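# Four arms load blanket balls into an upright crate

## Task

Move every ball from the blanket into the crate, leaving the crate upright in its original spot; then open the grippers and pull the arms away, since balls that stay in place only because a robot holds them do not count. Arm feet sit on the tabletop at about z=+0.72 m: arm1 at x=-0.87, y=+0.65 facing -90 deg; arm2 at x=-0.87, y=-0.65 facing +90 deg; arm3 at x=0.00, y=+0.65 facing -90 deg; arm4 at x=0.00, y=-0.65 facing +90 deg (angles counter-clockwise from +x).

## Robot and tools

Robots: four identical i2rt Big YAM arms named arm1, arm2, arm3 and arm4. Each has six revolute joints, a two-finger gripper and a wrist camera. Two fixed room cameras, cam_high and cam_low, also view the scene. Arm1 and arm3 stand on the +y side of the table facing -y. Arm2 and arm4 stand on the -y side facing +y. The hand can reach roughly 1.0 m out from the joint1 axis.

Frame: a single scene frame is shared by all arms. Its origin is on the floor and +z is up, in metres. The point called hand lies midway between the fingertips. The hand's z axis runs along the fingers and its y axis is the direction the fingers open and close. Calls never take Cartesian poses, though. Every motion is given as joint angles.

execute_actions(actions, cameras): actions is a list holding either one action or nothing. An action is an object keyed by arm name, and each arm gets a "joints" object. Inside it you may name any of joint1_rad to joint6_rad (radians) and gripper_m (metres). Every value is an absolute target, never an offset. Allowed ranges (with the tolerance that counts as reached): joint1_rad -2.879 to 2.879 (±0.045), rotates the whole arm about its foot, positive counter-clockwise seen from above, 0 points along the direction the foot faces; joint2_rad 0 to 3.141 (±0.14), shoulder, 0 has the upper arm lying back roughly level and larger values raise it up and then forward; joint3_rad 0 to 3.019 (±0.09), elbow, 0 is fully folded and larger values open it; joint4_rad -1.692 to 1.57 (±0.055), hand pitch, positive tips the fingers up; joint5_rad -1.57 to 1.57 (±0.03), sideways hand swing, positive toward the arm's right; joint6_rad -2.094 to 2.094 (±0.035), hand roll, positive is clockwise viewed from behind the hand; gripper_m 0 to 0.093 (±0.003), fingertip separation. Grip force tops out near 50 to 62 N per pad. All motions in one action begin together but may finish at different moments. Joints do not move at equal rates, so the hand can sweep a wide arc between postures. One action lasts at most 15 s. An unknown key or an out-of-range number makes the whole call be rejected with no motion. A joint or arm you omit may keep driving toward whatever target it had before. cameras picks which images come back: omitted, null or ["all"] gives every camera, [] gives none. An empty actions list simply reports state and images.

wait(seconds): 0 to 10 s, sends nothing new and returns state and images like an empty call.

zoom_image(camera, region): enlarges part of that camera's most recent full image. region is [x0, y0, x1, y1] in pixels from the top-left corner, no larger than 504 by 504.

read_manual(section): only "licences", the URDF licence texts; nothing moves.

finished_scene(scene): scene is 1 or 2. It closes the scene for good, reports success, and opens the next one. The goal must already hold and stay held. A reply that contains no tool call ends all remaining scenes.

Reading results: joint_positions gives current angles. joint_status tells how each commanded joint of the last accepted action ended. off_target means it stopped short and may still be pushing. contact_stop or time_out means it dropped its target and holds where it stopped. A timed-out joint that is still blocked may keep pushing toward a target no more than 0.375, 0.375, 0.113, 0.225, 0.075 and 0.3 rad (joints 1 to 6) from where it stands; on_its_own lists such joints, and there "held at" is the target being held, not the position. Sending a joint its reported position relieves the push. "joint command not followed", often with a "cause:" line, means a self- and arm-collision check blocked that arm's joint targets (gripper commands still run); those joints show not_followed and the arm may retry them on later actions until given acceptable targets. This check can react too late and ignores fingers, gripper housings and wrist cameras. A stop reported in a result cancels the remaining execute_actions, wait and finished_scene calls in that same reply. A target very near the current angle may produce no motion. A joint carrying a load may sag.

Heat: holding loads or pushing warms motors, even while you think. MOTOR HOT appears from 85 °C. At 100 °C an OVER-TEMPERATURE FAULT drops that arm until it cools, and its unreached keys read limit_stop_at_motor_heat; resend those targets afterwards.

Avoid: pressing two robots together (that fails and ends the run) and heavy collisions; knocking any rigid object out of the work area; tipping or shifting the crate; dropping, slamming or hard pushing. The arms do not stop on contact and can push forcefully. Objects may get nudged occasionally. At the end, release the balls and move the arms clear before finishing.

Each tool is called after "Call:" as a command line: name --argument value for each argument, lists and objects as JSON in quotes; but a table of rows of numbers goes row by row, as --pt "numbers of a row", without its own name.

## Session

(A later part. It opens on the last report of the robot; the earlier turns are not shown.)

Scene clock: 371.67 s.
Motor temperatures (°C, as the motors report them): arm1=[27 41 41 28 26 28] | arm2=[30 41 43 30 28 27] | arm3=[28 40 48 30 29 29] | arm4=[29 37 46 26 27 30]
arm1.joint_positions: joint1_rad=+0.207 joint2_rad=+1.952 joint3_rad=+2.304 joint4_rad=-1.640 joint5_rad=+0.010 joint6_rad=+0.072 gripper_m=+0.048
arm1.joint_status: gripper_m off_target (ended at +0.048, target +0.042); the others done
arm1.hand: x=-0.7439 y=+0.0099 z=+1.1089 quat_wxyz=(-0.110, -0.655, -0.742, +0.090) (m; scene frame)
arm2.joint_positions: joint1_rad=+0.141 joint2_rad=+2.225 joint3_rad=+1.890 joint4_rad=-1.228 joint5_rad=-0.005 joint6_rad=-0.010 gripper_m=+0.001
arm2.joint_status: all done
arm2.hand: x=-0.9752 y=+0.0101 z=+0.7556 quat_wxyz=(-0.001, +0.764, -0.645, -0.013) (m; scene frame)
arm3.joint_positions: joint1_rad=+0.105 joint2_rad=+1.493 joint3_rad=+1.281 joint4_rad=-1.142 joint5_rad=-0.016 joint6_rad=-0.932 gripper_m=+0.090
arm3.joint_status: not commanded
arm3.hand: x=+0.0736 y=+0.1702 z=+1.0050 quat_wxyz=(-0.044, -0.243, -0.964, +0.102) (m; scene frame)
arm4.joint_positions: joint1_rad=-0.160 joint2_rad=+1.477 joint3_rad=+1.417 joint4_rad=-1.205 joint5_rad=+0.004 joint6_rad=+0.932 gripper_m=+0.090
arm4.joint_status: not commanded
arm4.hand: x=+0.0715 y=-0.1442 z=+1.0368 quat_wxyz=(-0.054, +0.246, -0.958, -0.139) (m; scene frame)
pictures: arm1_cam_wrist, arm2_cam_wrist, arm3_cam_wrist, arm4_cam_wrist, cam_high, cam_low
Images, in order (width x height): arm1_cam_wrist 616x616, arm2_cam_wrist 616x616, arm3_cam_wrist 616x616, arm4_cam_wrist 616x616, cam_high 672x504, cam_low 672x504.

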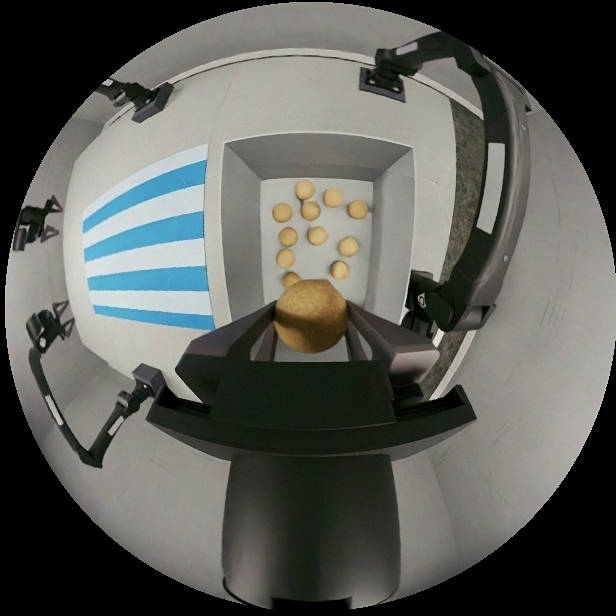

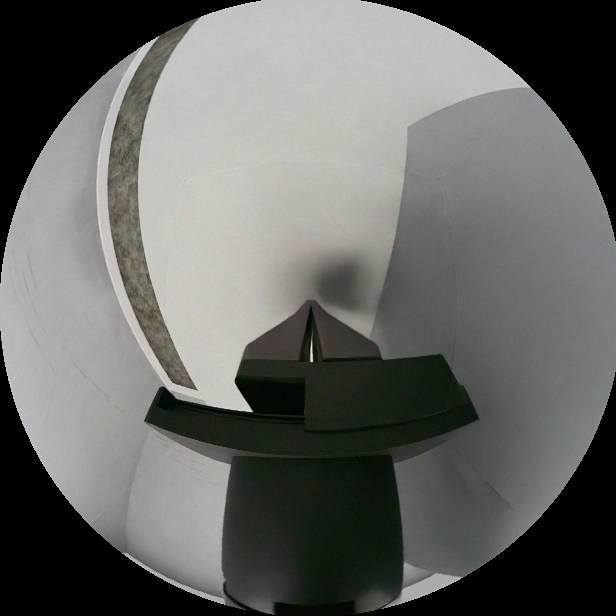

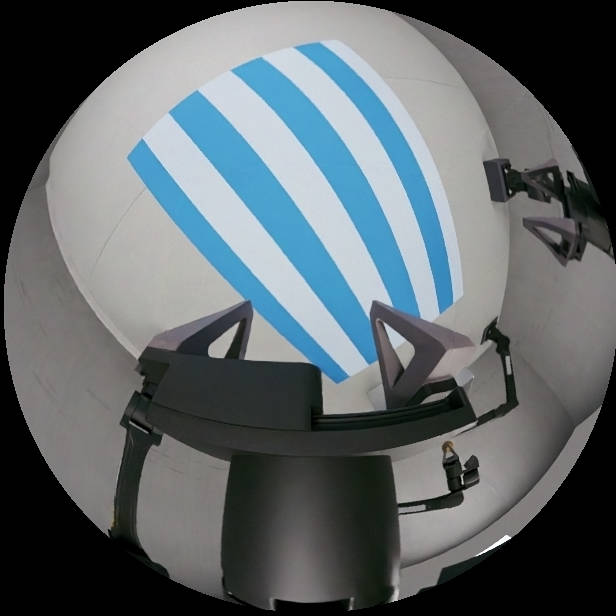

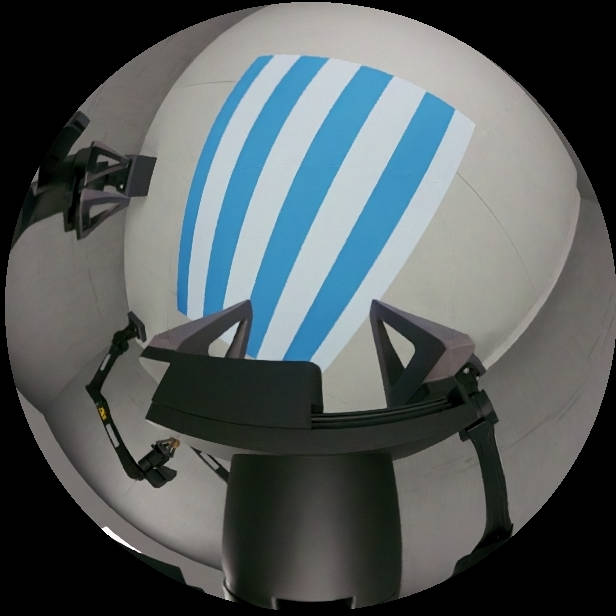

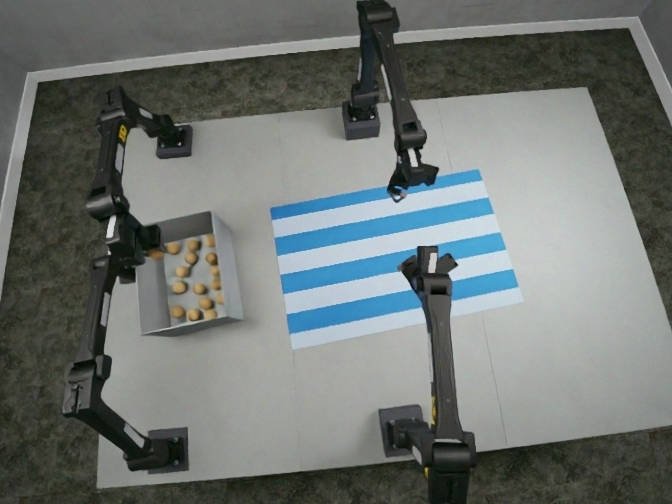

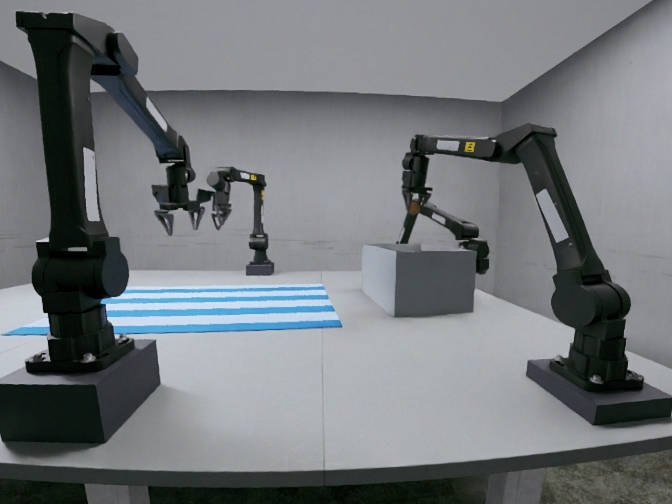

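Call:
execute_actions --actions '[{"arm1":{"joints":{"joint2_rad":2.198,"joint3_rad":1.849,"joint4_rad":-1.178}},"arm2":{"joints":{"joint1_rad":0.124}}}]' --cameras '["arm1_cam_wrist","arm2_cam_wrist","cam_high"]'

Scene clock: 375.47 s.
Motor temperatures (°C, as the motors report them): arm1=[27 41 41 28 26 28] | arm2=[30 41 43 30 28 27] | arm3=[28 39 48 30 29 29] | arm4=[29 37 47 26 27 30]
arm1.joint_positions: joint1_rad=+0.207 joint2_rad=+2.198 joint3_rad=+1.850 joint4_rad=-1.191 joint5_rad=+0.010 joint6_rad=+0.072 gripper_m=+0.048
arm1.joint_status: all done
arm1.hand: x=-0.7413 y=-0.0033 z=+0.7779 quat_wxyz=(-0.010, -0.661, -0.750, +0.014) (m; scene frame)
arm2.joint_positions: joint1_rad=+0.129 joint2_rad=+2.225 joint3_rad=+1.890 joint4_rad=-1.228 joint5_rad=-0.005 joint6_rad=-0.010 gripper_m=+0.001
arm2.joint_status: all done
arm2.hand: x=-0.9674 y=+0.0113 z=+0.7555 quat_wxyz=(-0.001, +0.760, -0.650, -0.013) (m; scene frame)
arm3.joint_positions: joint1_rad=+0.105 joint2_rad=+1.493 joint3_rad=+1.281 joint4_rad=-1.142 joint5_rad=-0.016 joint6_rad=-0.932 gripper_m=+0.090
arm3.joint_status: not commanded
arm3.hand: x=+0.0736 y=+0.1702 z=+1.0050 quat_wxyz=(-0.044, -0.243, -0.964, +0.102) (m; scene frame)
arm4.joint_positions: joint1_rad=-0.160 joint2_rad=+1.477 joint3_rad=+1.417 joint4_rad=-1.205 joint5_rad=+0.004 joint6_rad=+0.932 gripper_m=+0.090
arm4.joint_status: not commanded
arm4.hand: x=+0.0715 y=-0.1442 z=+1.0368 quat_wxyz=(-0.054, +0.246, -0.958, -0.139) (m; scene frame)
pictures: arm1_cam_wrist, arm2_cam_wrist, cam_high
Images, in order (width x height): arm1_cam_wrist 616x616, arm2_cam_wrist 616x616, cam_high 672x504.

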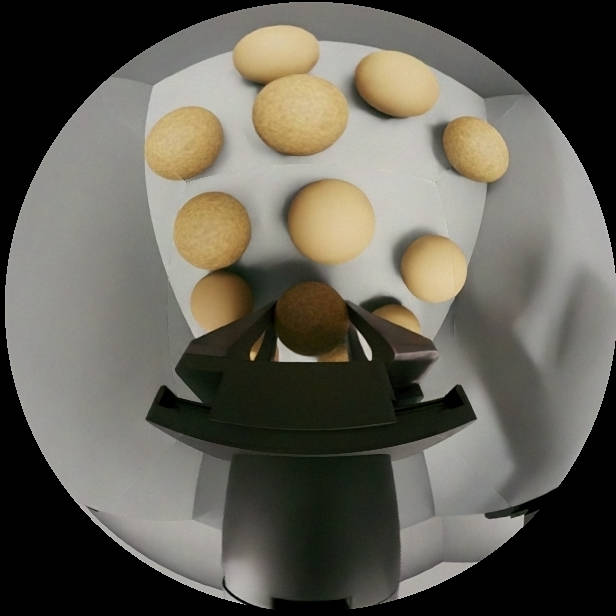

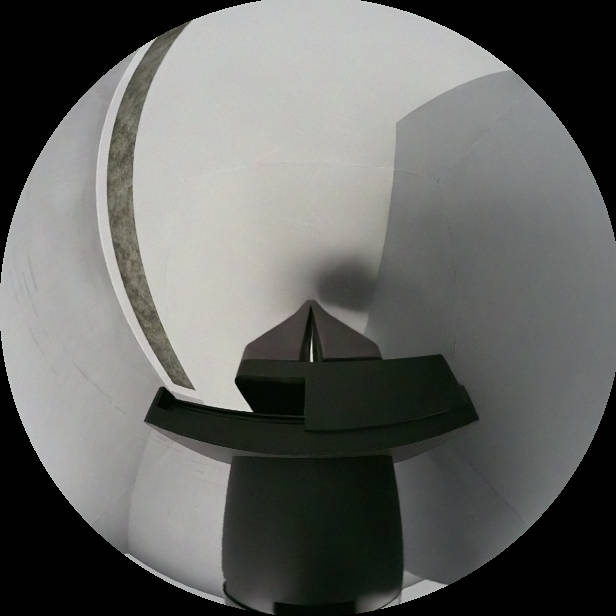

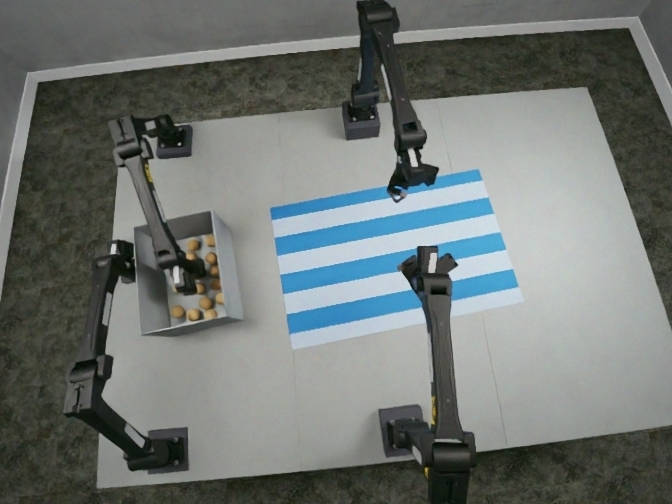

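Call:
zoom_image --camera "arm2_cam_wrist" --region '[280, 100, 520, 440]'

Call:
zoom_image --camera "arm1_cam_wrist" --region '[180, 230, 440, 390]'

Call:
zoom_image --camera "cam_high" --region '[80, 190, 260, 350]'

Region (280, 100, 520, 440) of arm2_cam_wrist's 616x616 image, scaled by 1.482, with more detail than that image has; it fills the left 356 columns of this view, and the rest is white.

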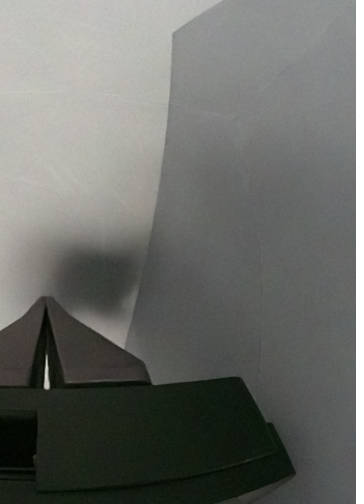

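Region (180, 230, 440, 390) of arm1_cam_wrist's 616x616 image, scaled by 1.938, with more detail than that image has; it fills the top 310 rows of this view, and the rest is white.

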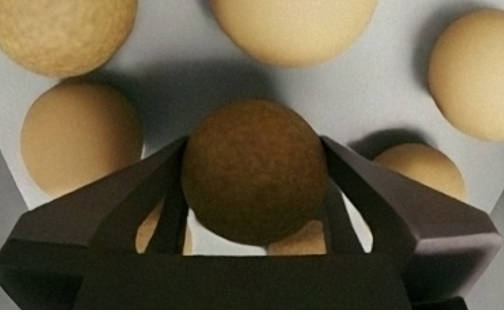

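Region (80, 190, 260, 350) of cam_high's 672x504 image, scaled by 2.800, with more detail than that image has.

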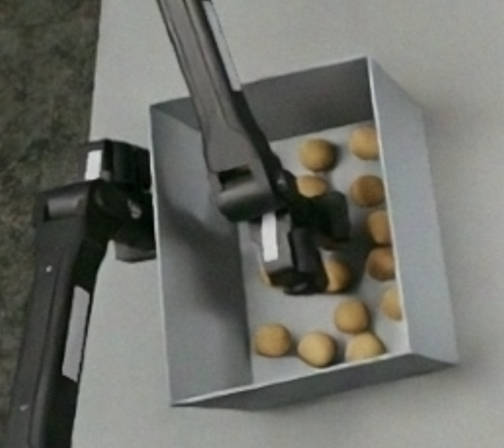

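Call:
execute_actions --actions '[{"arm1":{"joints":{"joint2_rad":1.80,"joint3_rad":2.24,"joint4_rad":-1.65,"gripper_m":0.060}},"arm2":{"joints":{"joint1_rad":0.050}}}]' --cameras '["arm1_cam_wrist","arm2_cam_wrist","cam_high"]'

Scene clock: 378.73 s.
Motor temperatures (°C, as the motors report them): arm1=[27 41 41 28 26 28] | arm2=[30 41 43 30 28 27] | arm3=[28 39 49 30 29 29] | arm4=[29 37 47 26 27 30]
arm1.joint_positions: joint1_rad=+0.207 joint2_rad=+1.811 joint3_rad=+2.229 joint4_rad=-1.636 joint5_rad=+0.010 joint6_rad=+0.072 gripper_m=+0.060
arm1.joint_status: all done
arm1.hand: x=-0.7518 y=+0.0500 z=+1.1630 quat_wxyz=(-0.137, -0.652, -0.738, +0.111) (m; scene frame)
arm2.joint_positions: joint1_rad=+0.077 joint2_rad=+2.225 joint3_rad=+1.890 joint4_rad=-1.228 joint5_rad=-0.009 joint6_rad=-0.008 gripper_m=+0.001
arm2.joint_status: all done
arm2.hand: x=-0.9332 y=+0.0155 z=+0.7552 quat_wxyz=(+0.001, +0.742, -0.670, -0.014) (m; scene frame)
arm3.joint_positions: joint1_rad=+0.105 joint2_rad=+1.493 joint3_rad=+1.281 joint4_rad=-1.142 joint5_rad=-0.016 joint6_rad=-0.932 gripper_m=+0.090
arm3.joint_status: not commanded
arm3.hand: x=+0.0736 y=+0.1702 z=+1.0050 quat_wxyz=(-0.044, -0.243, -0.964, +0.102) (m; scene frame)
arm4.joint_positions: joint1_rad=-0.160 joint2_rad=+1.477 joint3_rad=+1.417 joint4_rad=-1.205 joint5_rad=+0.004 joint6_rad=+0.932 gripper_m=+0.090
arm4.joint_status: not commanded
arm4.hand: x=+0.0715 y=-0.1442 z=+1.0368 quat_wxyz=(-0.054, +0.246, -0.958, -0.139) (m; scene frame)
pictures: arm1_cam_wrist, arm2_cam_wrist, cam_high
Images, in order (width x height): arm1_cam_wrist 616x616, arm2_cam_wrist 616x616, cam_high 672x504.

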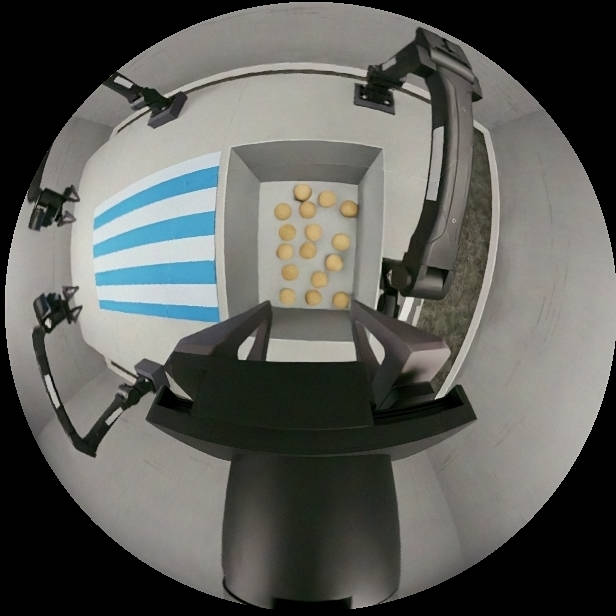

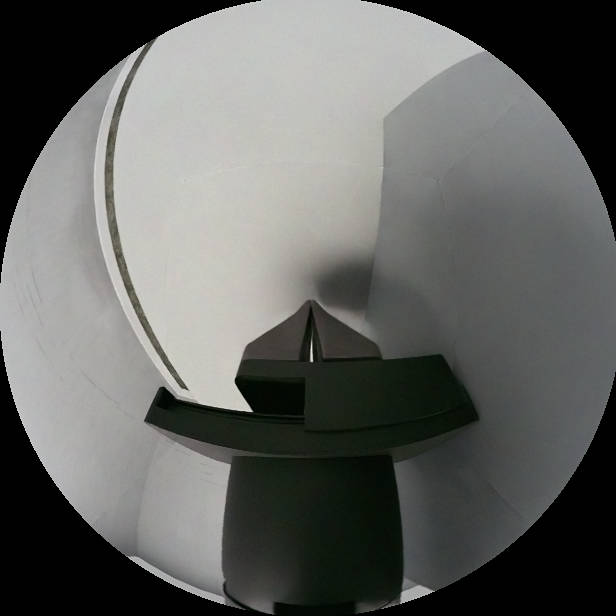

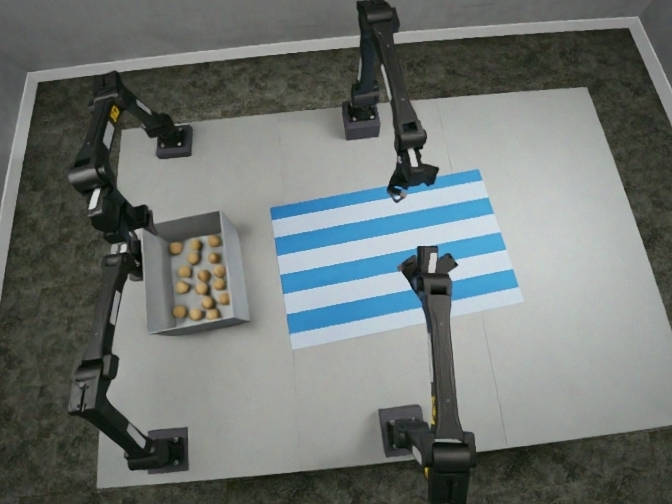

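Call:
zoom_image --camera "cam_high" --region '[80, 190, 260, 350]'

Call:
zoom_image --camera "arm1_cam_wrist" --region '[210, 130, 430, 350]'

Region (80, 190, 260, 350) of cam_high's 672x504 image, scaled by 2.800, with more detail than that image has.

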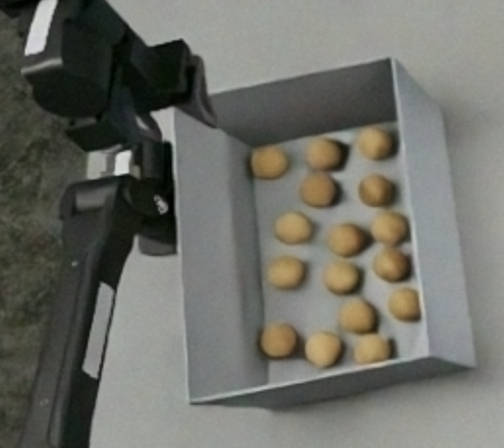

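Region (210, 130, 430, 350) of arm1_cam_wrist's 616x616 image, scaled by 2.291, with more detail than that image has.

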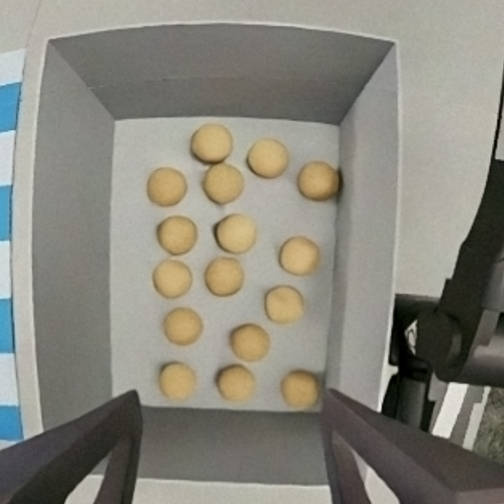

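Call:
execute_actions --actions '[{"arm1":{"joints":{"joint1_rad":0.58,"joint2_rad":1.50}},"arm2":{"joints":{"joint1_rad":0.32,"joint2_rad":1.92}}}]' --cameras '["cam_high","cam_low"]'

Scene clock: 383.03 s.
Motor temperatures (°C, as the motors report them): arm1=[27 41 41 28 26 28] | arm2=[30 41 43 30 28 27] | arm3=[28 39 49 30 28 29] | arm4=[29 37 47 26 27 30]
arm1.joint_positions: joint1_rad=+0.582 joint2_rad=+1.494 joint3_rad=+2.231 joint4_rad=-1.636 joint5_rad=+0.006 joint6_rad=+0.072 gripper_m=+0.060
arm1.joint_status: all done
arm1.hand: x=-0.6022 y=+0.2328 z=+1.3339 quat_wxyz=(-0.294, -0.482, -0.811, +0.150) (m; scene frame)
arm2.joint_positions: joint1_rad=+0.314 joint2_rad=+1.933 joint3_rad=+1.880 joint4_rad=-1.228 joint5_rad=-0.005 joint6_rad=-0.008 gripper_m=+0.001
arm2.joint_status: all done
arm2.hand: x=-1.0856 y=-0.0175 z=+0.9423 quat_wxyz=(-0.083, +0.807, -0.572, -0.126) (m; scene frame)
arm3.joint_positions: joint1_rad=+0.105 joint2_rad=+1.493 joint3_rad=+1.281 joint4_rad=-1.142 joint5_rad=-0.016 joint6_rad=-0.932 gripper_m=+0.090
arm3.joint_status: not commanded
arm3.hand: x=+0.0736 y=+0.1702 z=+1.0050 quat_wxyz=(-0.044, -0.243, -0.964, +0.102) (m; scene frame)
arm4.joint_positions: joint1_rad=-0.160 joint2_rad=+1.477 joint3_rad=+1.417 joint4_rad=-1.205 joint5_rad=+0.004 joint6_rad=+0.932 gripper_m=+0.090
arm4.joint_status: not commanded
arm4.hand: x=+0.0715 y=-0.1442 z=+1.0368 quat_wxyz=(-0.054, +0.246, -0.958, -0.139) (m; scene frame)
pictures: cam_high, cam_low
Images, in order (width x height): cam_high 672x504, cam_low 672x504.

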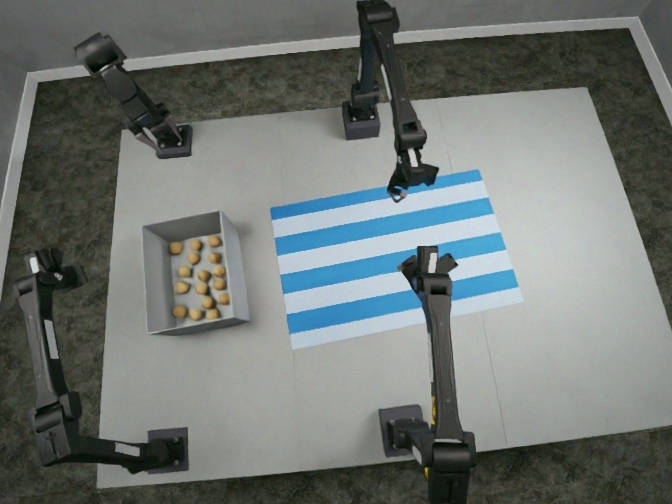

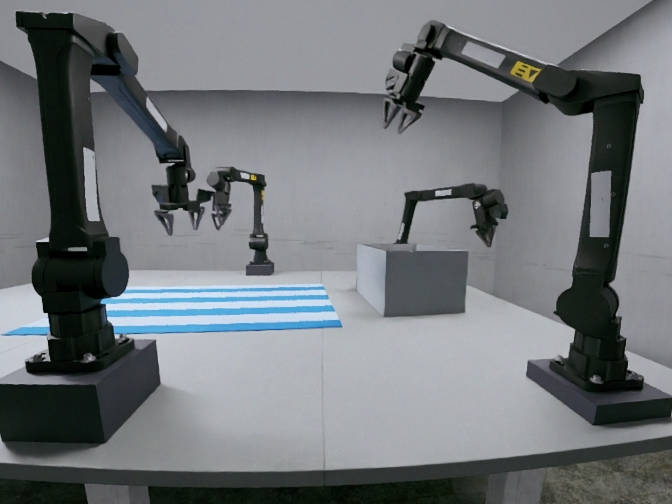

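Call:
zoom_image --camera "cam_high" --region '[120, 195, 270, 345]'

Region (120, 195, 270, 345) of cam_high's 672x504 image, scaled by 3.360, with more detail than that image has.

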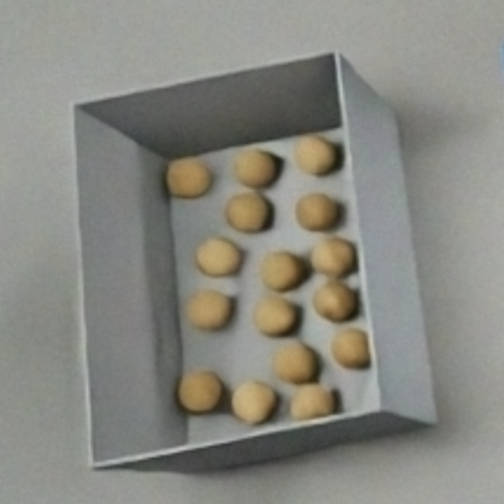

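Call:
finished_scene --scene 2

The scene is finished: the task was done.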